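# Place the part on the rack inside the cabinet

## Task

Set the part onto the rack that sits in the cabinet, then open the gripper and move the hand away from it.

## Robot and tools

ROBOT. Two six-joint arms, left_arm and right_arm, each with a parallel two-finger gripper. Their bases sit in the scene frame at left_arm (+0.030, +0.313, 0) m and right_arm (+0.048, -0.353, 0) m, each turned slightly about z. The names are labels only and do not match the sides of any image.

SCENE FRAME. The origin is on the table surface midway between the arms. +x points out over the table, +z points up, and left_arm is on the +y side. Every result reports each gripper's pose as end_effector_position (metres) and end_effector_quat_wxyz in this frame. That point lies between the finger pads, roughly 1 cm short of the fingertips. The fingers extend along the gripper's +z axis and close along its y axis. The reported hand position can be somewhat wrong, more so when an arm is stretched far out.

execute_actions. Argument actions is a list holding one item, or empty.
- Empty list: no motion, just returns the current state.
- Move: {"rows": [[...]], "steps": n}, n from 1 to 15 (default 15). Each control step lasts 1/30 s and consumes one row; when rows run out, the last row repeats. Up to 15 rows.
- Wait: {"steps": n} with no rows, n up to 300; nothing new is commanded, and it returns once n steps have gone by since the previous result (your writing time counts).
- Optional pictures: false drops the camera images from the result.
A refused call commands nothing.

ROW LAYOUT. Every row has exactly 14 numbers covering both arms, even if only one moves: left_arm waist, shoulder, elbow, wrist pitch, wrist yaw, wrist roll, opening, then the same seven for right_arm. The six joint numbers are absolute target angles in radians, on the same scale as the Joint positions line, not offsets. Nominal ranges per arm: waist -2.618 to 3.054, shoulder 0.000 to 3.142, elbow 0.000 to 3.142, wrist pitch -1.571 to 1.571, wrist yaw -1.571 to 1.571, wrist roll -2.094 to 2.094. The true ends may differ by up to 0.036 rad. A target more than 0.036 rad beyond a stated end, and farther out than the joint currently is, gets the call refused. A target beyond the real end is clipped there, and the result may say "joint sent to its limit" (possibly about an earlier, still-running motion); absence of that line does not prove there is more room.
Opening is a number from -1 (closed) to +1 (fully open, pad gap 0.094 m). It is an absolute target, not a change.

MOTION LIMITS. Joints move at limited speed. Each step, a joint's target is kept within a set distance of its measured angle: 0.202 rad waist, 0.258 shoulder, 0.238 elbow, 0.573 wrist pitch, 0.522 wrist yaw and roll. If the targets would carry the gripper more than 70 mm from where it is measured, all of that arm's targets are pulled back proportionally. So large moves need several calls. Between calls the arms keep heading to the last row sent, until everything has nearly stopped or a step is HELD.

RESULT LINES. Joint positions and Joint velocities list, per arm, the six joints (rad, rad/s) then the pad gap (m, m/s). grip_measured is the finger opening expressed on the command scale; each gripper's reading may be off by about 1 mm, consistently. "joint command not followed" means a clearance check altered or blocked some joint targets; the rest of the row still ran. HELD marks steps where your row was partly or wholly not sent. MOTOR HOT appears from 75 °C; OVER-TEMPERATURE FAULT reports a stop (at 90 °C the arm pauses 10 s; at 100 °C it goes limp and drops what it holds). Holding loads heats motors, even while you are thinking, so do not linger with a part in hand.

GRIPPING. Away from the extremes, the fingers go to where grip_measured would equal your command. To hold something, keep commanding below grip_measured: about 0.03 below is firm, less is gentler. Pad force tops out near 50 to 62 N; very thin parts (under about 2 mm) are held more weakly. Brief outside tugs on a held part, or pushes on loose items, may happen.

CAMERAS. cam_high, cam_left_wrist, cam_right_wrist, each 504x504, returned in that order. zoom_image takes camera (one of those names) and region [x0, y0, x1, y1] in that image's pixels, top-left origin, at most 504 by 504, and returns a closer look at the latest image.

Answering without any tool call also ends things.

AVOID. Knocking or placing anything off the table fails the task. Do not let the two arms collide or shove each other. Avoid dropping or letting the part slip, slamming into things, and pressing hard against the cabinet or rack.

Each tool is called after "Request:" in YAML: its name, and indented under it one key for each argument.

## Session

Request:
execute_actions:
  actions: []

Scene clock: 0.00 s of 4480.00 s.
left_arm: end_effector_position=(+0.3882, +0.2913, +0.3197) grip_measured=+1.000 end_effector_quat_wxyz=(+0.081, -0.358, +0.659, -0.657) | right_arm: end_effector_position=(+0.0798, +0.0844, +0.2902) grip_measured=+1.000 end_effector_quat_wxyz=(+0.099, -0.174, +0.953, +0.225)
Joint positions: left_arm=[ 0.381  1.393  1.167 -0.385  1.353 -1.345  0.094] | right_arm=[ 1.371  1.941  2.31  -1.451  0.094  1.149  0.094]
Joint velocities: left_arm=[-0.022  0.007 -0.002 -0.007  0.022 -0.037  0.   ] | right_arm=[-0.007 -0.017  0.007  0.066 -0.022  0.007  0.   ]
Motor temperatures (°C, as the motors report them): left_arm=[26 42 38 36 29 28] | right_arm=[29 44 35 37 28 28]

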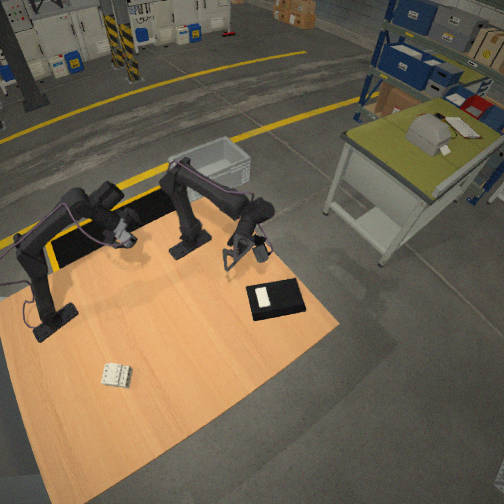

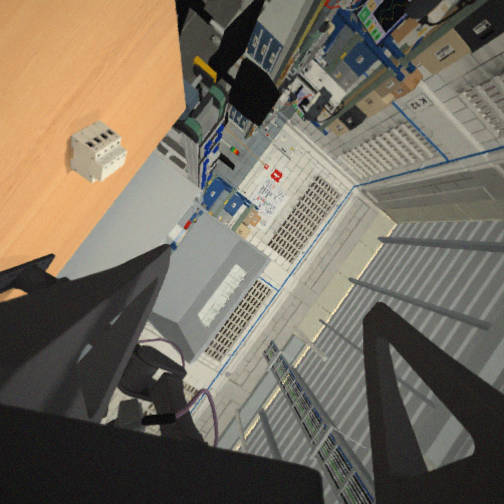

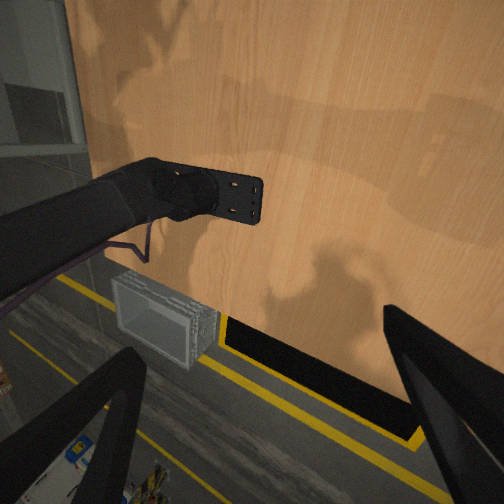

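Request:
zoom_image:
  camera: "cam_high"
  region: [87, 345, 147, 405]

Request:
zoom_image:
  camera: "cam_left_wrist"
  region: [40, 100, 300, 360]

Request:
zoom_image:
  camera: "cam_high"
  region: [0, 304, 200, 504]

Region (87, 345, 147, 405) of cam_high's 504x504 image, scaled by 8.400, with more detail than that image has.

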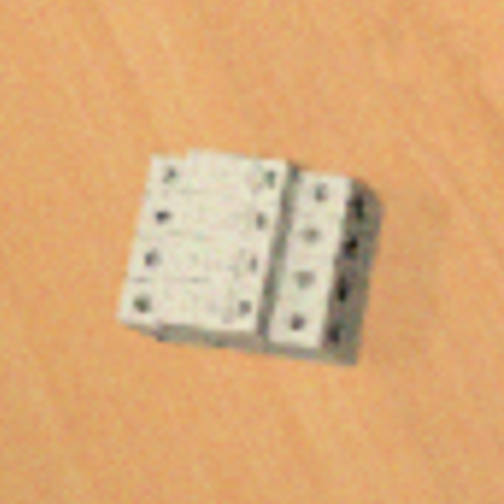

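Region (40, 100, 300, 360) of cam_left_wrist's 504x504 image, scaled by 1.938, with more detail than that image has.

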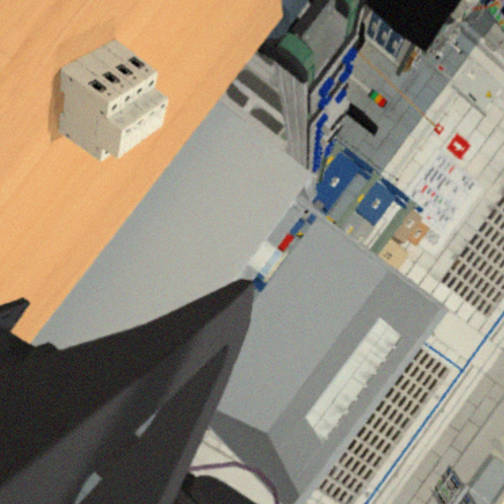

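Region (0, 304, 200, 504) of cam_high's 504x504 image, scaled by 2.520, with more detail than that image has.

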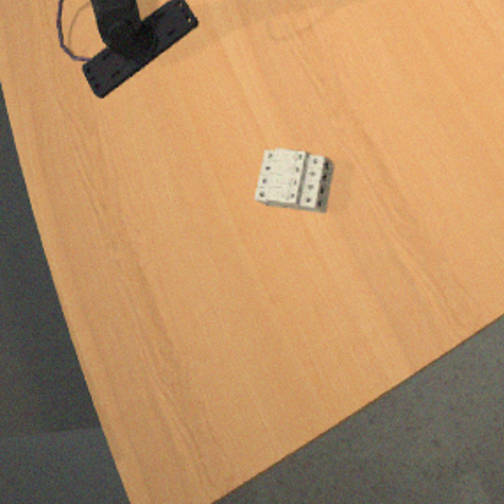

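Request:
execute_actions:
  actions:
    - {"rows": [[0.381,1.393,1.168,-0.385,1.353,-1.345,1,1.370,1.941,2.309,-1.435,0.087,1.130,1],[0.381,1.393,1.171,-0.385,1.353,-1.345,1,1.366,1.939,2.305,-1.414,0.078,1.105,1],[0.381,1.393,1.175,-0.385,1.353,-1.345,1,1.361,1.937,2.298,-1.395,0.070,1.082,1],[0.381,1.393,1.181,-0.385,1.353,-1.345,1,1.353,1.935,2.289,-1.379,0.063,1.062,1],[0.381,1.393,1.189,-0.385,1.353,-1.345,1,1.343,1.931,2.278,-1.361,0.055,1.041,1],[0.381,1.393,1.199,-0.385,1.353,-1.345,1,1.331,1.927,2.264,-1.341,0.047,1.017,1],[0.381,1.393,1.210,-0.385,1.353,-1.345,1,1.317,1.922,2.248,-1.320,0.038,0.991,1],[0.381,1.393,1.222,-0.385,1.353,-1.345,1,1.302,1.916,2.230,-1.297,0.028,0.963,1],[0.381,1.393,1.236,-0.385,1.353,-1.345,1,1.285,1.910,2.210,-1.272,0.017,0.934,1],[0.381,1.393,1.251,-0.385,1.353,-1.345,1,1.266,1.904,2.188,-1.246,0.006,0.903,1],[0.381,1.393,1.267,-0.385,1.353,-1.345,1,1.245,1.896,2.164,-1.219,-0.006,0.870,1],[0.381,1.393,1.285,-0.385,1.353,-1.345,1,1.223,1.888,2.139,-1.191,-0.018,0.836,1],[0.381,1.393,1.304,-0.385,1.353,-1.345,1,1.200,1.880,2.112,-1.161,-0.030,0.801,1],[0.381,1.393,1.323,-0.385,1.353,-1.345,1,1.175,1.871,2.083,-1.130,-0.044,0.764,1],[0.381,1.393,1.344,-0.385,1.353,-1.345,1,1.149,1.862,2.053,-1.099,-0.057,0.726,1]], "steps": 15}
  pictures: false

Request:
execute_actions:
  actions:
    - {"rows": [[0.381,1.393,1.366,-0.385,1.353,-1.345,1,1.121,1.852,2.021,-1.066,-0.071,0.686,1],[0.381,1.393,1.388,-0.385,1.353,-1.345,1,1.093,1.842,1.989,-1.033,-0.085,0.646,1],[0.381,1.393,1.412,-0.385,1.353,-1.345,1,1.064,1.832,1.955,-0.999,-0.100,0.605,1],[0.381,1.393,1.436,-0.385,1.353,-1.345,1,1.033,1.821,1.920,-0.964,-0.115,0.564,1],[0.381,1.393,1.461,-0.385,1.353,-1.345,1,1.002,1.810,1.884,-0.929,-0.130,0.521,1],[0.381,1.393,1.486,-0.385,1.353,-1.345,1,0.970,1.798,1.847,-0.893,-0.146,0.478,1],[0.381,1.393,1.512,-0.385,1.353,-1.345,1,0.937,1.787,1.809,-0.857,-0.161,0.434,1],[0.381,1.393,1.539,-0.385,1.353,-1.345,1,0.904,1.775,1.770,-0.820,-0.177,0.390,1],[0.381,1.393,1.566,-0.385,1.353,-1.345,1,0.870,1.763,1.731,-0.783,-0.193,0.346,1],[0.381,1.393,1.593,-0.385,1.353,-1.345,1,0.836,1.751,1.691,-0.746,-0.209,0.302,1],[0.381,1.393,1.621,-0.385,1.353,-1.345,1,0.801,1.738,1.651,-0.709,-0.2245,0.257,1],[0.381,1.393,1.649,-0.385,1.353,-1.345,1,0.766,1.726,1.610,-0.672,-0.240,0.212,1],[0.381,1.393,1.677,-0.385,1.353,-1.345,1,0.731,1.713,1.570,-0.635,-0.256,0.168,1],[0.381,1.393,1.705,-0.385,1.353,-1.345,1,0.695,1.701,1.529,-0.598,-0.272,0.124,1],[0.381,1.393,1.7335,-0.385,1.353,-1.345,1,0.6595,1.688,1.4875,-0.561,-0.288,0.080,1]], "steps": 15}
  pictures: false

Request:
execute_actions:
  actions:
    - {"rows": [[0.381,1.393,1.762,-0.385,1.353,-1.345,1,0.624,1.675,1.446,-0.525,-0.303,0.036,1],[0.381,1.393,1.790,-0.385,1.353,-1.345,1,0.588,1.663,1.405,-0.489,-0.319,-0.007,1],[0.381,1.393,1.818,-0.385,1.353,-1.345,1,0.553,1.650,1.365,-0.454,-0.334,-0.050,1],[0.381,1.393,1.846,-0.385,1.353,-1.345,1,0.518,1.638,1.324,-0.419,-0.349,-0.091,1],[0.381,1.393,1.874,-0.385,1.353,-1.345,1,0.483,1.625,1.284,-0.385,-0.364,-0.132,1],[0.381,1.393,1.901,-0.385,1.353,-1.345,1,0.449,1.613,1.244,-0.352,-0.378,-0.172,1],[0.381,1.393,1.928,-0.385,1.353,-1.345,1,0.415,1.601,1.205,-0.319,-0.392,-0.212,1],[0.381,1.393,1.955,-0.385,1.353,-1.345,1,0.382,1.589,1.166,-0.288,-0.405,-0.250,1],[0.381,1.393,1.981,-0.385,1.353,-1.345,1,0.349,1.578,1.128,-0.257,-0.419,-0.287,1],[0.381,1.393,2.006,-0.385,1.353,-1.345,1,0.317,1.566,1.091,-0.227,-0.431,-0.322,1],[0.381,1.393,2.031,-0.385,1.353,-1.345,1,0.286,1.555,1.055,-0.199,-0.443,-0.356,1],[0.381,1.393,2.055,-0.385,1.353,-1.345,1,0.255,1.544,1.020,-0.172,-0.455,-0.389,1],[0.381,1.393,2.079,-0.385,1.353,-1.345,1,0.226,1.534,0.986,-0.146,-0.466,-0.420,1],[0.381,1.393,2.101,-0.385,1.353,-1.345,1,0.198,1.524,0.954,-0.121,-0.477,-0.449,1],[0.381,1.393,2.123,-0.385,1.353,-1.345,1,0.170,1.514,0.922,-0.098,-0.487,-0.477,1]], "steps": 15}
  pictures: false

Request:
execute_actions:
  actions:
    - {"rows": [[0.381,1.393,2.144,-0.385,1.353,-1.345,1,0.144,1.505,0.892,-0.077,-0.496,-0.503,1],[0.381,1.393,2.163,-0.385,1.353,-1.345,1,0.119,1.496,0.863,-0.057,-0.504,-0.527,1],[0.381,1.393,2.182,-0.385,1.353,-1.345,1,0.096,1.488,0.836,-0.039,-0.512,-0.548,1],[0.381,1.393,2.200,-0.385,1.353,-1.345,1,0.074,1.480,0.811,-0.023,-0.519,-0.568,1],[0.381,1.393,2.216,-0.385,1.353,-1.345,1,0.053,1.472,0.787,-0.009,-0.525,-0.585,1],[0.381,1.393,2.231,-0.385,1.353,-1.345,1,0.034,1.466,0.765,0.004,-0.530,-0.600,1],[0.381,1.393,2.245,-0.385,1.353,-1.345,1,0.017,1.460,0.745,0.014,-0.535,-0.612,1],[0.381,1.393,2.257,-0.385,1.353,-1.345,1,0.002,1.454,0.727,0.022,-0.538,-0.622,1],[0.381,1.393,2.268,-0.385,1.353,-1.345,1,-0.012,1.449,0.711,0.028,-0.541,-0.629,1],[0.381,1.393,2.278,-0.385,1.353,-1.345,1,-0.024,1.445,0.697,0.032,-0.542,-0.634,1],[0.381,1.393,2.286,-0.385,1.353,-1.345,1,-0.034,1.441,0.686,0.033,-0.543,-0.635,1],[0.381,1.393,2.292,-0.385,1.353,-1.345,1,-0.042,1.439,0.677,0.033,-0.543,-0.635,1],[0.381,1.393,2.296,-0.385,1.353,-1.345,1,-0.047,1.437,0.670,0.033,-0.543,-0.635,1],[0.381,1.393,2.299,-0.385,1.353,-1.345,1,-0.051,1.435,0.666,0.033,-0.543,-0.635,1],[0.381,1.393,2.300,-0.385,1.353,-1.345,1,-0.052,1.435,0.665,0.033,-0.543,-0.635,1]], "steps": 15}
  pictures: false

Request:
execute_actions:
  actions:
    - {"rows": [[0.381,1.393,2.300,-0.385,1.353,-1.345,1,-0.052,1.435,0.665,0.033,-0.543,-0.635,1]], "steps": 10}

Scene clock: 120.50 s of 4480.00 s.
left_arm: end_effector_position=(+0.3926, +0.2934, +0.3608) grip_measured=+1.000 end_effector_quat_wxyz=(+0.127, -0.320, +0.670, -0.658) | right_arm: end_effector_position=(+0.1401, +0.1056, +0.2717) grip_measured=+1.000 end_effector_quat_wxyz=(+0.120, -0.238, +0.928, +0.260)
Joint positions: left_arm=[ 0.381  1.393  1.287 -0.384  1.352 -1.346  0.094] | right_arm=[ 1.203  1.9    2.116 -1.206 -0.012  0.867  0.094]
Joint velocities: left_arm=[-0.007 -0.007  0.569  0.037 -0.095 -0.066  0.   ] | right_arm=[-0.711 -0.212 -0.799  0.711 -0.3   -0.901  0.   ]
Motor temperatures (°C, as the motors report them): left_arm=[26 45 44 37 29 28] | right_arm=[29 53 38 36 28 28]
Steps of this call (steps 1 to 90: nothing new was sent; then 117.00 s passed at rest; steps 91 to 105: all 15 steps of this action). Readings (joint positions):
91: left_arm=[0.381 1.393 1.167 -0.385 1.353 -1.345] | right_arm=[1.371 1.941 2.310 -1.450 0.093 1.147]
92: left_arm=[0.381 1.393 1.167 -0.385 1.353 -1.345] | right_arm=[1.371 1.941 2.310 -1.445 0.091 1.141]
94: left_arm=[0.381 1.393 1.167 -0.385 1.353 -1.345] | right_arm=[1.371 1.941 2.310 -1.428 0.083 1.121]
98: left_arm=[0.381 1.393 1.175 -0.386 1.352 -1.345] | right_arm=[1.344 1.936 2.278 -1.365 0.055 1.054]
105: the state above

Scene clock: 121.00 s of 4480.00 s.
left_arm: end_effector_position=(+0.3765, +0.2859, +0.4903) grip_measured=+1.000 end_effector_quat_wxyz=(+0.265, -0.191, +0.689, -0.646) | right_arm: end_effector_position=(+0.3159, +0.0373, +0.2121) grip_measured=+1.000 end_effector_quat_wxyz=(+0.231, -0.319, +0.878, +0.272)
Joint positions: left_arm=[ 0.381  1.393  1.665 -0.38   1.351 -1.346  0.094] | right_arm=[ 0.723  1.734  1.571 -0.705 -0.218  0.27   0.094]
Joint velocities: left_arm=[ 0.007 -0.007  0.789 -0.022  0.022  0.007  0.   ] | right_arm=[-0.999 -0.335 -1.16   1.033 -0.388 -1.209  0.   ]
Motor temperatures (°C, as the motors report them): left_arm=[26 45 44 37 29 28] | right_arm=[29 53 38 36 28 28]
Steps of this call (steps 1 to 15: all 15 steps of this action). Readings (joint positions):
1: left_arm=[0.381 1.393 1.308 -0.384 1.352 -1.346] | right_arm=[1.177 1.892 2.086 -1.178 -0.023 0.834]
2: left_arm=[0.381 1.393 1.329 -0.384 1.352 -1.346] | right_arm=[1.150 1.883 2.055 -1.149 -0.035 0.800]
4: left_arm=[0.381 1.393 1.374 -0.383 1.352 -1.346] | right_arm=[1.092 1.862 1.991 -1.088 -0.060 0.727]
8: left_arm=[0.381 1.393 1.472 -0.382 1.351 -1.346] | right_arm=[0.967 1.817 1.848 -0.956 -0.115 0.569]
15: the state above

Scene clock: 121.50 s of 4480.00 s.
left_arm: end_effector_position=(+0.3134, +0.2560, +0.6099) grip_measured=+1.000 end_effector_quat_wxyz=(+0.401, -0.047, +0.683, -0.609) | right_arm: end_effector_position=(+0.4112, -0.1277, +0.1394) grip_measured=+1.000 end_effector_quat_wxyz=(+0.374, -0.391, +0.817, +0.203)
Joint positions: left_arm=[ 0.381  1.393  2.066 -0.378  1.352 -1.347  0.094] | right_arm=[ 0.219  1.555  0.992 -0.212 -0.423 -0.331  0.094]
Joint velocities: left_arm=[-0.002  0.002  0.632 -0.066 -0.022  0.11   0.   ] | right_arm=[-0.794 -0.281 -0.93   0.784 -0.388 -1.004  0.   ]
Motor temperatures (°C, as the motors report them): left_arm=[26 44 44 37 29 28] | right_arm=[29 54 38 37 28 28]
Steps of this call (steps 1 to 15: all 15 steps of this action). Readings (joint positions):
1: left_arm=[0.381 1.393 1.694 -0.379 1.351 -1.346] | right_arm=[0.687 1.721 1.529 -0.669 -0.232 0.226]
2: left_arm=[0.381 1.393 1.722 -0.379 1.351 -1.346] | right_arm=[0.651 1.709 1.488 -0.633 -0.248 0.182]
4: left_arm=[0.381 1.393 1.779 -0.379 1.351 -1.347] | right_arm=[0.579 1.684 1.406 -0.562 -0.277 0.096]
8: left_arm=[0.381 1.393 1.890 -0.378 1.351 -1.347] | right_arm=[0.439 1.634 1.246 -0.424 -0.334 -0.072]
15: the state above

Scene clock: 122.00 s of 4480.00 s.
left_arm: end_effector_position=(+0.2646, +0.2329, +0.6586) grip_measured=+1.000 end_effector_quat_wxyz=(+0.465, +0.029, +0.668, -0.580) | right_arm: end_effector_position=(+0.4049, -0.2193, +0.0969) grip_measured=+1.000 end_effector_quat_wxyz=(+0.425, -0.411, +0.795, +0.138)
Joint positions: left_arm=[ 0.381  1.393  2.276 -0.377  1.353 -1.347  0.094] | right_arm=[-0.04   1.462  0.688  0.009 -0.519 -0.608  0.094]
Joint velocities: left_arm=[ 0.002  0.002  0.085 -0.051 -0.095  0.022  0.   ] | right_arm=[-0.1   -0.032 -0.144  0.037 -0.081 -0.11   0.   ]
Motor temperatures (°C, as the motors report them): left_arm=[26 44 44 37 29 28] | right_arm=[29 53 38 37 28 28]
Steps of this call (steps 1 to 15: all 15 steps of this action). Readings (joint positions):
1: left_arm=[0.381 1.393 2.088 -0.378 1.352 -1.347] | right_arm=[0.191 1.545 0.959 -0.186 -0.434 -0.363]
2: left_arm=[0.381 1.393 2.110 -0.378 1.352 -1.347] | right_arm=[0.164 1.536 0.929 -0.161 -0.445 -0.393]
4: left_arm=[0.381 1.393 2.149 -0.378 1.352 -1.347] | right_arm=[0.115 1.518 0.871 -0.116 -0.464 -0.449]
8: left_arm=[0.381 1.393 2.215 -0.377 1.352 -1.347] | right_arm=[0.034 1.489 0.776 -0.045 -0.495 -0.537]
15: the state above

Scene clock: 122.33 s of 4480.00 s.
left_arm: end_effector_position=(+0.2638, +0.2325, +0.6592) grip_measured=+1.000 end_effector_quat_wxyz=(+0.466, +0.030, +0.668, -0.579) | right_arm: end_effector_position=(+0.4063, -0.2188, +0.1000) grip_measured=+1.000 end_effector_quat_wxyz=(+0.434, -0.419, +0.786, +0.135)
Joint positions: left_arm=[ 0.381  1.393  2.279 -0.377  1.353 -1.347  0.094] | right_arm=[-0.043  1.458  0.683  0.029 -0.528 -0.625  0.094]
Joint velocities: left_arm=[-0.002  0.007  0.012 -0.051 -0.022 -0.022  0.   ] | right_arm=[-0.002  0.007  0.022  0.081  0.022 -0.066  0.   ]
Motor temperatures (°C, as the motors report them): left_arm=[26 44 44 37 29 28] | right_arm=[29 53 38 37 28 28]
Steps of this call (steps 1 to 10: all 10 steps of this action). Readings (joint positions):
1: left_arm=[0.381 1.393 2.278 -0.377 1.353 -1.347] | right_arm=[-0.042 1.461 0.685 0.011 -0.520 -0.612]
2: left_arm=[0.381 1.393 2.279 -0.377 1.353 -1.347] | right_arm=[-0.043 1.461 0.684 0.013 -0.522 -0.615]
4: left_arm=[0.381 1.393 2.279 -0.377 1.353 -1.347] | right_arm=[-0.043 1.460 0.683 0.019 -0.524 -0.619]
8: left_arm=[0.381 1.393 2.279 -0.377 1.353 -1.347] | right_arm=[-0.043 1.458 0.683 0.027 -0.527 -0.624]
10: the state above

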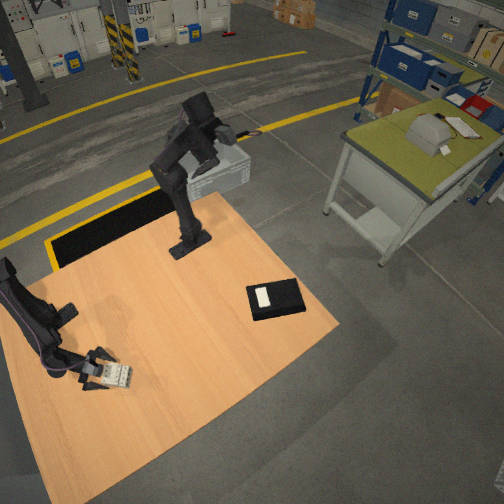

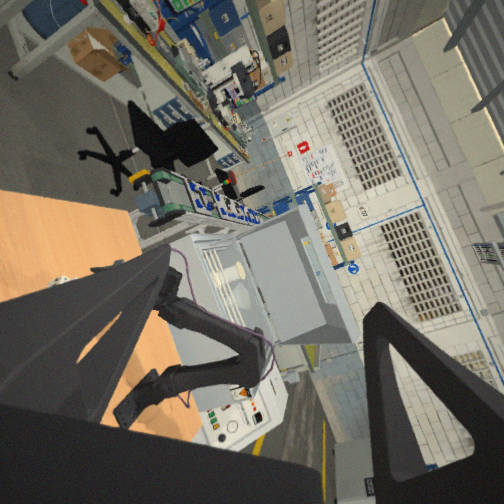

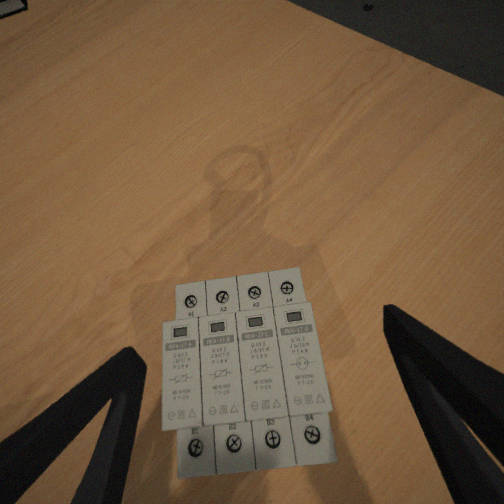

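Request:
zoom_image:
  camera: "cam_left_wrist"
  region: [160, 200, 340, 380]

Request:
zoom_image:
  camera: "cam_high"
  region: [60, 330, 150, 420]

Region (160, 200, 340, 380) of cam_left_wrist's 504x504 image, scaled by 2.800, with more detail than that image has.

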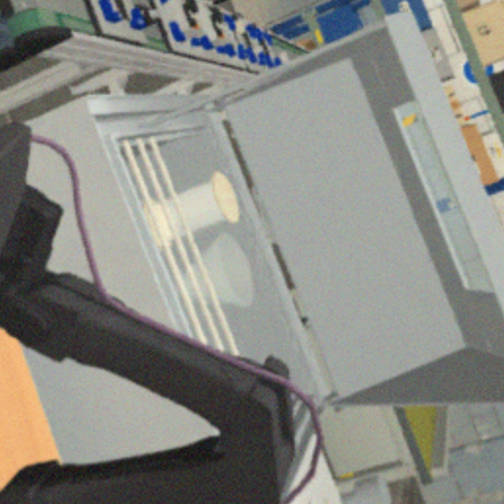

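Region (60, 330, 150, 420) of cam_high's 504x504 image, scaled by 5.600, with more detail than that image has.

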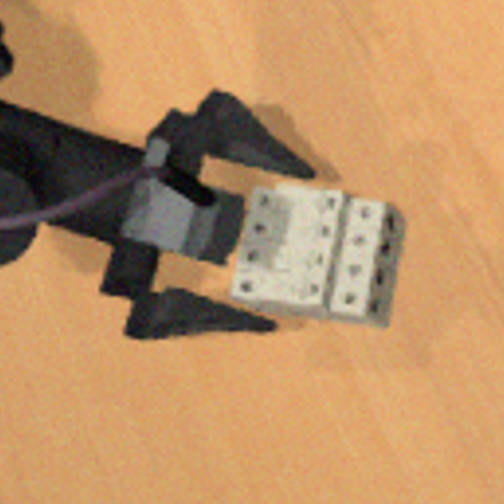

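Request:
execute_actions:
  actions:
    - {"rows": [[0.381,1.393,2.300,-0.385,1.353,-1.345,1,-0.052,1.441,0.665,0.033,-0.550,-0.639,1],[0.381,1.393,2.300,-0.385,1.353,-1.345,1,-0.052,1.447,0.665,0.033,-0.558,-0.643,1],[0.381,1.393,2.300,-0.385,1.353,-1.345,1,-0.052,1.453,0.665,0.033,-0.566,-0.647,1],[0.381,1.393,2.300,-0.385,1.353,-1.345,1,-0.052,1.459,0.665,0.033,-0.573,-0.650,1],[0.381,1.393,2.300,-0.385,1.353,-1.345,1,-0.052,1.465,0.665,0.033,-0.578,-0.652,1],[0.381,1.393,2.300,-0.385,1.353,-1.345,1,-0.052,1.470,0.665,0.033,-0.578,-0.652,1],[0.381,1.393,2.300,-0.385,1.353,-1.345,1,-0.052,1.4710,0.665,0.033,-0.578,-0.652,1],[0.381,1.393,2.300,-0.385,1.353,-1.345,1,-0.052,1.4740,0.665,0.033,-0.578,-0.652,1],[0.381,1.393,2.300,-0.385,1.353,-1.345,1,-0.052,1.4788,0.665,0.033,-0.578,-0.652,1],[0.381,1.393,2.300,-0.385,1.353,-1.345,1,-0.052,1.4852,0.665,0.033,-0.578,-0.652,1],[0.381,1.393,2.300,-0.385,1.353,-1.345,1,-0.052,1.4930,0.665,0.033,-0.578,-0.652,1],[0.381,1.393,2.300,-0.385,1.353,-1.345,1,-0.052,1.5020,0.665,0.033,-0.578,-0.652,1],[0.381,1.393,2.300,-0.385,1.353,-1.345,1,-0.052,1.5121,0.665,0.033,-0.578,-0.652,1],[0.381,1.393,2.300,-0.385,1.353,-1.345,1,-0.052,1.5231,0.665,0.033,-0.578,-0.652,1],[0.381,1.393,2.300,-0.385,1.353,-1.345,1,-0.052,1.5349,0.665,0.033,-0.578,-0.652,1]], "steps": 15}
  pictures: false

Request:
execute_actions:
  actions:
    - {"rows": [[0.381,1.393,2.300,-0.385,1.353,-1.345,1,-0.052,1.5471,0.665,0.033,-0.578,-0.652,1],[0.381,1.393,2.300,-0.385,1.353,-1.345,1,-0.052,1.5597,0.665,0.033,-0.578,-0.652,1],[0.381,1.393,2.300,-0.385,1.353,-1.345,1,-0.052,1.5725,0.665,0.033,-0.578,-0.652,1],[0.381,1.393,2.300,-0.385,1.353,-1.345,1,-0.052,1.5853,0.665,0.033,-0.578,-0.652,1],[0.381,1.393,2.300,-0.385,1.353,-1.345,1,-0.052,1.5979,0.665,0.033,-0.578,-0.652,1],[0.381,1.393,2.300,-0.385,1.353,-1.345,1,-0.052,1.6101,0.665,0.033,-0.578,-0.652,1],[0.381,1.393,2.300,-0.385,1.353,-1.345,1,-0.052,1.6219,0.665,0.033,-0.578,-0.652,1],[0.381,1.393,2.300,-0.385,1.353,-1.345,1,-0.052,1.6329,0.665,0.033,-0.578,-0.652,1],[0.381,1.393,2.300,-0.385,1.353,-1.345,1,-0.052,1.6430,0.665,0.033,-0.578,-0.652,1],[0.381,1.393,2.300,-0.385,1.353,-1.345,1,-0.052,1.6520,0.665,0.033,-0.578,-0.652,1],[0.381,1.393,2.300,-0.385,1.353,-1.345,1,-0.052,1.6598,0.665,0.033,-0.578,-0.652,1],[0.381,1.393,2.300,-0.385,1.353,-1.345,1,-0.052,1.6662,0.665,0.033,-0.578,-0.652,1],[0.381,1.393,2.300,-0.385,1.353,-1.345,1,-0.052,1.6710,0.665,0.033,-0.578,-0.652,1],[0.381,1.393,2.300,-0.385,1.353,-1.345,1,-0.052,1.6740,0.665,0.033,-0.578,-0.652,1],[0.381,1.393,2.300,-0.385,1.353,-1.345,1,-0.052,1.6750,0.665,0.033,-0.578,-0.652,1]], "steps": 15}
  pictures: false

Request:
execute_actions:
  actions:
    - {"rows": [[0.381,1.393,2.300,-0.385,1.353,-1.345,1,-0.052,1.6750,0.665,0.033,-0.578,-0.652,1]], "steps": 4}

Request:
execute_actions:
  actions:
    - {"rows": [[0.381,1.393,2.300,-0.385,1.353,-1.345,1,-0.052,1.6750,0.665,0.033,-0.578,-0.652,0.9],[0.381,1.393,2.300,-0.385,1.353,-1.345,1,-0.052,1.6750,0.665,0.033,-0.578,-0.652,0.8],[0.381,1.393,2.300,-0.385,1.353,-1.345,1,-0.052,1.6750,0.665,0.033,-0.578,-0.652,0.77],[0.381,1.393,2.300,-0.385,1.353,-1.345,1,-0.052,1.6750,0.665,0.033,-0.578,-0.652,0.74],[0.381,1.393,2.300,-0.385,1.353,-1.345,1,-0.052,1.6750,0.665,0.033,-0.578,-0.652,0.71],[0.381,1.393,2.300,-0.385,1.353,-1.345,1,-0.052,1.6750,0.665,0.033,-0.578,-0.652,0.68],[0.381,1.393,2.300,-0.385,1.353,-1.345,1,-0.052,1.6750,0.665,0.033,-0.578,-0.652,0.65],[0.381,1.393,2.300,-0.385,1.353,-1.345,1,-0.052,1.6750,0.665,0.033,-0.578,-0.652,0.62],[0.381,1.393,2.300,-0.385,1.353,-1.345,1,-0.052,1.6750,0.665,0.033,-0.578,-0.652,0.59],[0.381,1.393,2.300,-0.385,1.353,-1.345,1,-0.052,1.6750,0.665,0.033,-0.578,-0.652,0.575],[0.381,1.393,2.300,-0.385,1.353,-1.345,1,-0.052,1.6750,0.665,0.033,-0.578,-0.652,0.56],[0.381,1.393,2.300,-0.385,1.353,-1.345,1,-0.052,1.6750,0.665,0.033,-0.578,-0.652,0.545],[0.381,1.393,2.300,-0.385,1.353,-1.345,1,-0.052,1.6750,0.665,0.033,-0.578,-0.652,0.53],[0.381,1.393,2.300,-0.385,1.353,-1.345,1,-0.052,1.6750,0.665,0.033,-0.578,-0.652,0.515],[0.381,1.393,2.300,-0.385,1.353,-1.345,1,-0.052,1.6750,0.665,0.033,-0.578,-0.652,0.50]], "steps": 15}
  pictures: false

Request:
execute_actions:
  actions:
    - {"rows": [[0.381,1.393,2.300,-0.385,1.353,-1.345,1,-0.052,1.6750,0.665,0.033,-0.578,-0.652,0.485]], "steps": 5}

Scene clock: 242.83 s of 4480.00 s.
left_arm: end_effector_position=(+0.2638, +0.2325, +0.6592) grip_measured=+1.000 end_effector_quat_wxyz=(+0.466, +0.030, +0.668, -0.579) | right_arm: end_effector_position=(+0.4038, -0.2137, +0.0916) grip_measured=+1.000 end_effector_quat_wxyz=(+0.427, -0.430, +0.781, +0.151)
Joint positions: left_arm=[ 0.381  1.393  2.279 -0.377  1.353 -1.347  0.094] | right_arm=[-0.043  1.492  0.683  0.037 -0.564 -0.644  0.094]
Joint velocities: left_arm=[-0.007 -0.002 -0.007 -0.022  0.066 -0.007  0.   ] | right_arm=[ 0.002  0.344  0.017 -0.051 -0.037  0.051  0.   ]
Motor temperatures (°C, as the motors report them): left_arm=[26 39 40 34 29 28] | right_arm=[29 49 37 39 29 28]
Steps of this call (steps 1 to 15: the robot went on to your last target; steps 16 to 90: nothing new was sent; then 117.00 s passed at rest; steps 91 to 105: all 15 steps of this action). Readings (joint positions):
91: left_arm=[0.381 1.393 2.279 -0.377 1.353 -1.347] | right_arm=[-0.043 1.458 0.683 0.031 -0.530 -0.628]
92: left_arm=[0.381 1.393 2.279 -0.377 1.353 -1.347] | right_arm=[-0.043 1.458 0.683 0.031 -0.533 -0.629]
94: left_arm=[0.381 1.393 2.279 -0.377 1.353 -1.347] | right_arm=[-0.043 1.458 0.683 0.031 -0.541 -0.633]
98: left_arm=[0.381 1.393 2.279 -0.377 1.353 -1.347] | right_arm=[-0.043 1.458 0.683 0.031 -0.555 -0.640]
105: the state above

Scene clock: 243.33 s of 4480.00 s.
left_arm: end_effector_position=(+0.2638, +0.2325, +0.6592) grip_measured=+1.000 end_effector_quat_wxyz=(+0.466, +0.030, +0.668, -0.579) | right_arm: end_effector_position=(+0.3949, -0.2147, +0.0357) grip_measured=+1.000 end_effector_quat_wxyz=(+0.359, -0.420, +0.814, +0.177)
Joint positions: left_arm=[ 0.381  1.393  2.279 -0.377  1.353 -1.347  0.094] | right_arm=[-0.043  1.654  0.683  0.037 -0.564 -0.644  0.094]
Joint velocities: left_arm=[-0.007 -0.007  0.002 -0.051 -0.081 -0.066  0.   ] | right_arm=[ 0.012  0.1   -0.012 -0.007 -0.037  0.051  0.   ]
Motor temperatures (°C, as the motors report them): left_arm=[26 39 40 34 29 28] | right_arm=[29 49 37 39 29 28]
Steps of this call (steps 1 to 15: all 15 steps of this action). Readings (joint positions):
1: left_arm=[0.381 1.393 2.279 -0.377 1.353 -1.347] | right_arm=[-0.043 1.505 0.683 0.037 -0.564 -0.644]
2: left_arm=[0.381 1.393 2.279 -0.377 1.353 -1.347] | right_arm=[-0.043 1.518 0.683 0.037 -0.564 -0.644]
4: left_arm=[0.381 1.393 2.279 -0.377 1.353 -1.347] | right_arm=[-0.043 1.545 0.683 0.037 -0.564 -0.644]
8: left_arm=[0.381 1.393 2.279 -0.377 1.353 -1.347] | right_arm=[-0.043 1.596 0.683 0.037 -0.564 -0.644]
15: the state above

Scene clock: 243.47 s of 4480.00 s.
left_arm: end_effector_position=(+0.2638, +0.2325, +0.6592) grip_measured=+1.000 end_effector_quat_wxyz=(+0.466, +0.030, +0.668, -0.579) | right_arm: end_effector_position=(+0.3946, -0.2147, +0.0345) grip_measured=+1.000 end_effector_quat_wxyz=(+0.357, -0.420, +0.815, +0.178)
Joint positions: left_arm=[ 0.381  1.393  2.279 -0.377  1.353 -1.347  0.094] | right_arm=[-0.043  1.658  0.683  0.037 -0.564 -0.644  0.094]
Joint velocities: left_arm=[-0.007 -0.002 -0.007  0.066  0.051  0.022  0.   ] | right_arm=[ 0.002 -0.027 -0.012 -0.022 -0.007  0.037  0.   ]
Motor temperatures (°C, as the motors report them): left_arm=[26 39 40 34 29 28] | right_arm=[29 49 37 39 29 28]
Steps of this call (steps 1 to 4: all 4 steps of this action). Readings (joint positions):
1: left_arm=[0.381 1.393 2.279 -0.377 1.353 -1.347] | right_arm=[-0.043 1.656 0.683 0.037 -0.564 -0.644]
2: left_arm=[0.381 1.393 2.279 -0.377 1.353 -1.347] | right_arm=[-0.043 1.658 0.683 0.037 -0.564 -0.644]
4: the state above

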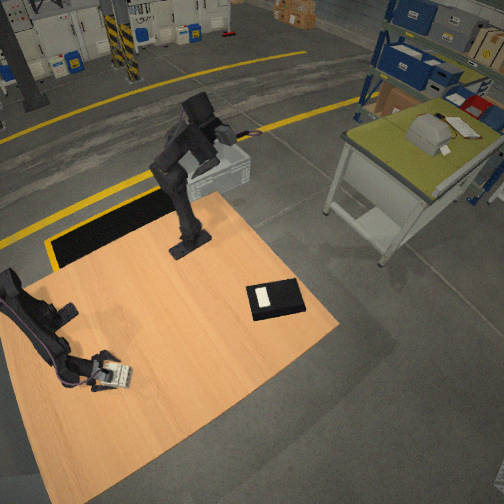

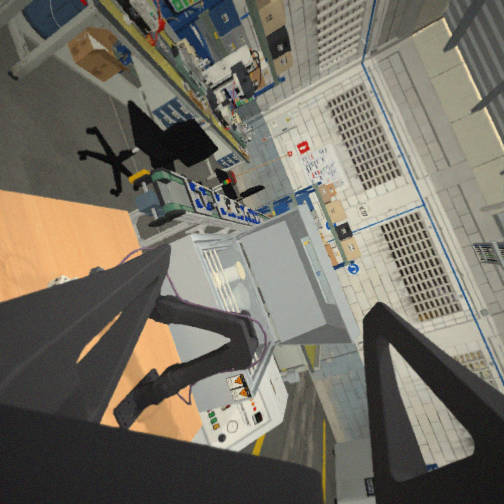

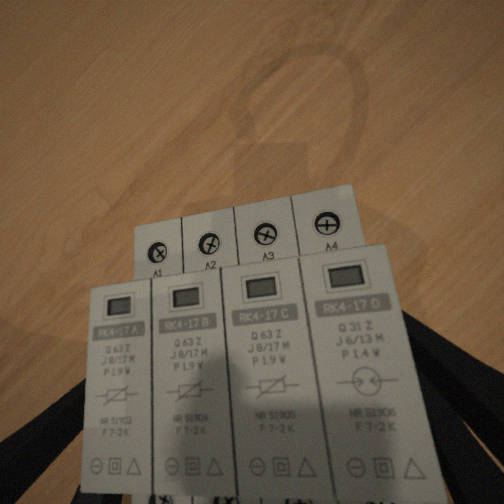

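Scene clock: 243.97 s of 4480.00 s.
left_arm: end_effector_position=(+0.2638, +0.2325, +0.6592) grip_measured=+1.000 end_effector_quat_wxyz=(+0.466, +0.030, +0.668, -0.579) | right_arm: end_effector_position=(+0.3953, -0.2154, +0.0346) grip_measured=+0.547 end_effector_quat_wxyz=(+0.358, -0.420, +0.815, +0.176)
Joint positions: left_arm=[ 0.381  1.393  2.279 -0.377  1.353 -1.347  0.094] | right_arm=[-0.044  1.658  0.683  0.039 -0.561 -0.645  0.073]
Joint velocities: left_arm=[ 0.002 -0.007 -0.022  0.022  0.007 -0.037  0.   ] | right_arm=[-0.002 -0.002 -0.007 -0.037  0.022 -0.022 -0.   ]
Motor temperatures (°C, as the motors report them): left_arm=[26 39 40 34 29 28] | right_arm=[29 49 37 39 29 28]
Steps of this call (steps 1 to 15: all 15 steps of this action). Readings (joint positions):
1: left_arm=[0.381 1.393 2.279 -0.377 1.353 -1.347] | right_arm=[-0.043 1.658 0.683 0.037 -0.564 -0.644]
2: left_arm=[0.381 1.393 2.279 -0.377 1.353 -1.347] | right_arm=[-0.043 1.658 0.683 0.037 -0.564 -0.644]
4: left_arm=[0.381 1.393 2.279 -0.377 1.353 -1.347] | right_arm=[-0.043 1.658 0.683 0.037 -0.564 -0.644]
8: left_arm=[0.381 1.393 2.279 -0.377 1.353 -1.347] | right_arm=[-0.044 1.658 0.683 0.038 -0.562 -0.644]
15: the state above

Scene clock: 244.13 s of 4480.00 s.
left_arm: end_effector_position=(+0.2638, +0.2325, +0.6592) grip_measured=+1.000 end_effector_quat_wxyz=(+0.466, +0.030, +0.668, -0.579) | right_arm: end_effector_position=(+0.3953, -0.2154, +0.0346) grip_measured=+0.547 end_effector_quat_wxyz=(+0.358, -0.420, +0.815, +0.176)
Joint positions: left_arm=[ 0.381  1.393  2.279 -0.377  1.353 -1.347  0.094] | right_arm=[-0.044  1.658  0.683  0.039 -0.561 -0.645  0.073]
Joint velocities: left_arm=[ 0.007 -0.017  0.012 -0.066 -0.007  0.081  0.   ] | right_arm=[-0.022  0.017 -0.002 -0.022  0.007  0.007  0.   ]
Motor temperatures (°C, as the motors report them): left_arm=[26 39 40 34 29 28] | right_arm=[29 49 37 39 29 28]
Steps of this call (steps 1 to 5: all 5 steps of this action). Readings (joint positions):
1: left_arm=[0.381 1.393 2.279 -0.377 1.353 -1.347] | right_arm=[-0.044 1.658 0.683 0.039 -0.561 -0.645]
2: left_arm=[0.381 1.393 2.279 -0.377 1.353 -1.347] | right_arm=[-0.044 1.658 0.683 0.039 -0.561 -0.645]
4: left_arm=[0.381 1.393 2.279 -0.377 1.353 -1.347] | right_arm=[-0.044 1.658 0.683 0.039 -0.561 -0.645]
5: the state above

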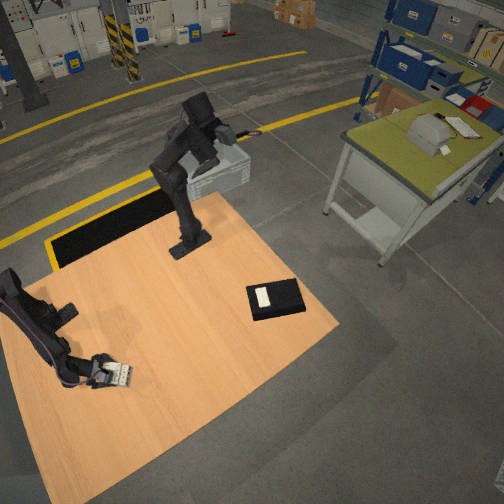

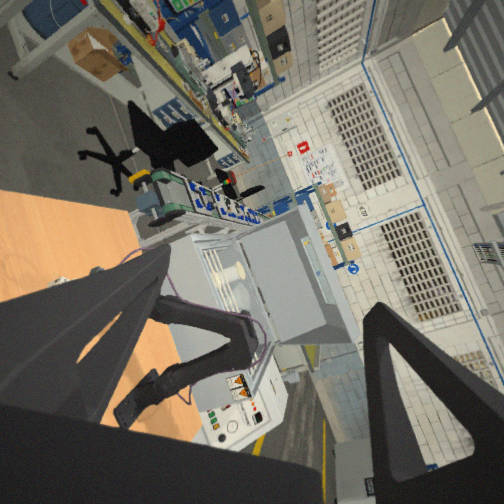

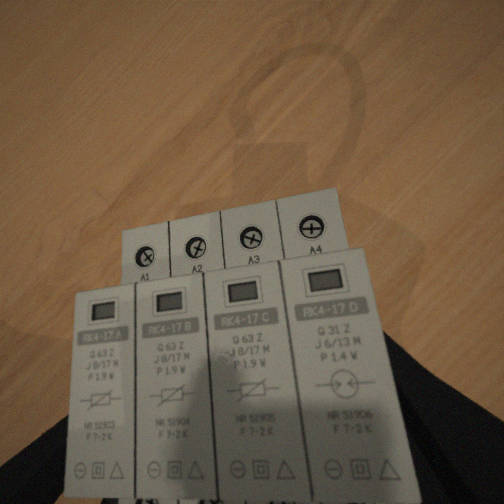

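Request:
execute_actions:
  actions: []

Scene clock: 269.70 s of 4480.00 s.
left_arm: end_effector_position=(+0.2638, +0.2325, +0.6592) grip_measured=+1.000 end_effector_quat_wxyz=(+0.466, +0.030, +0.668, -0.579) | right_arm: end_effector_position=(+0.3953, -0.2154, +0.0346) grip_measured=+0.547 end_effector_quat_wxyz=(+0.358, -0.420, +0.815, +0.176)
Joint positions: left_arm=[ 0.381  1.393  2.279 -0.377  1.353 -1.347  0.094] | right_arm=[-0.044  1.658  0.683  0.039 -0.561 -0.645  0.073]
Joint velocities: left_arm=[ 0.002 -0.007  0.002 -0.007 -0.051  0.007  0.   ] | right_arm=[ 0.017 -0.007 -0.017 -0.066  0.022  0.022 -0.   ]
Motor temperatures (°C, as the motors report them): left_arm=[26 39 40 34 29 28] | right_arm=[29 47 37 38 29 28]
Steps of this call (steps 1 to 15: the robot went on to your last target; steps 16 to 90: nothing new was sent; then 22.57 s passed at rest). Readings (joint positions):
1: left_arm=[0.381 1.393 2.279 -0.377 1.353 -1.347] | right_arm=[-0.044 1.658 0.683 0.039 -0.561 -0.645]
2: left_arm=[0.381 1.393 2.279 -0.377 1.353 -1.347] | right_arm=[-0.044 1.658 0.683 0.039 -0.561 -0.645]
4: left_arm=[0.381 1.393 2.279 -0.377 1.353 -1.347] | right_arm=[-0.044 1.658 0.683 0.039 -0.561 -0.645]
8: left_arm=[0.381 1.393 2.279 -0.377 1.353 -1.347] | right_arm=[-0.044 1.658 0.683 0.039 -0.561 -0.645]
90: the state above
All arms were judged still, so your last target was given up. Only a new action makes them travel on or press farther. Fingers that are still opening or closing keep moving.

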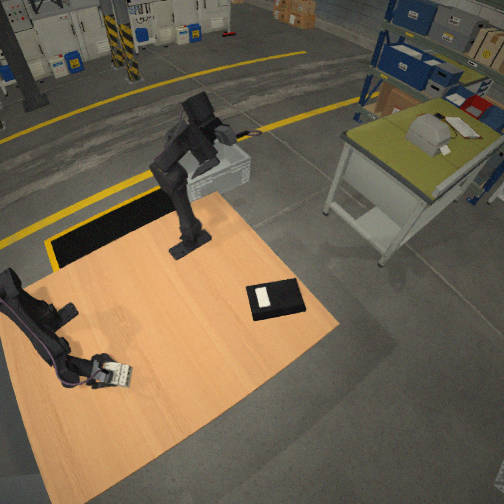

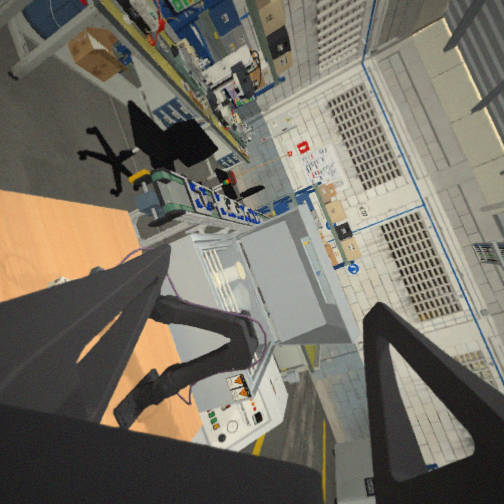

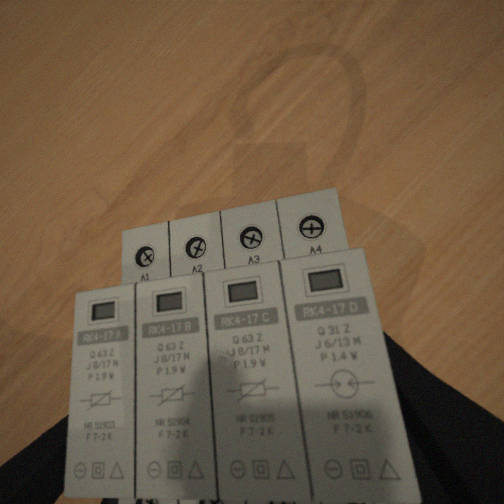

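Request:
zoom_image:
  camera: "cam_left_wrist"
  region: [150, 200, 350, 400]

Region (150, 200, 350, 400) of cam_left_wrist's 504x504 image, scaled by 2.520, with more detail than that image has.

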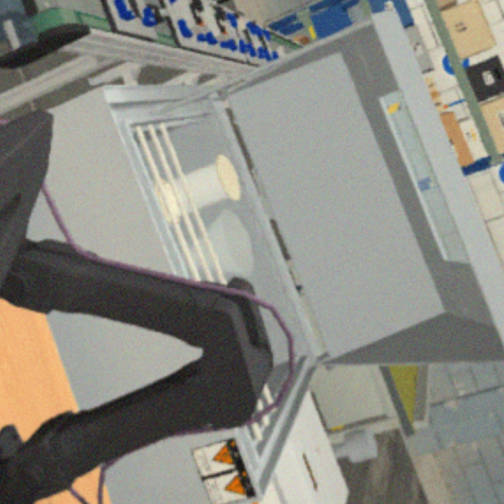

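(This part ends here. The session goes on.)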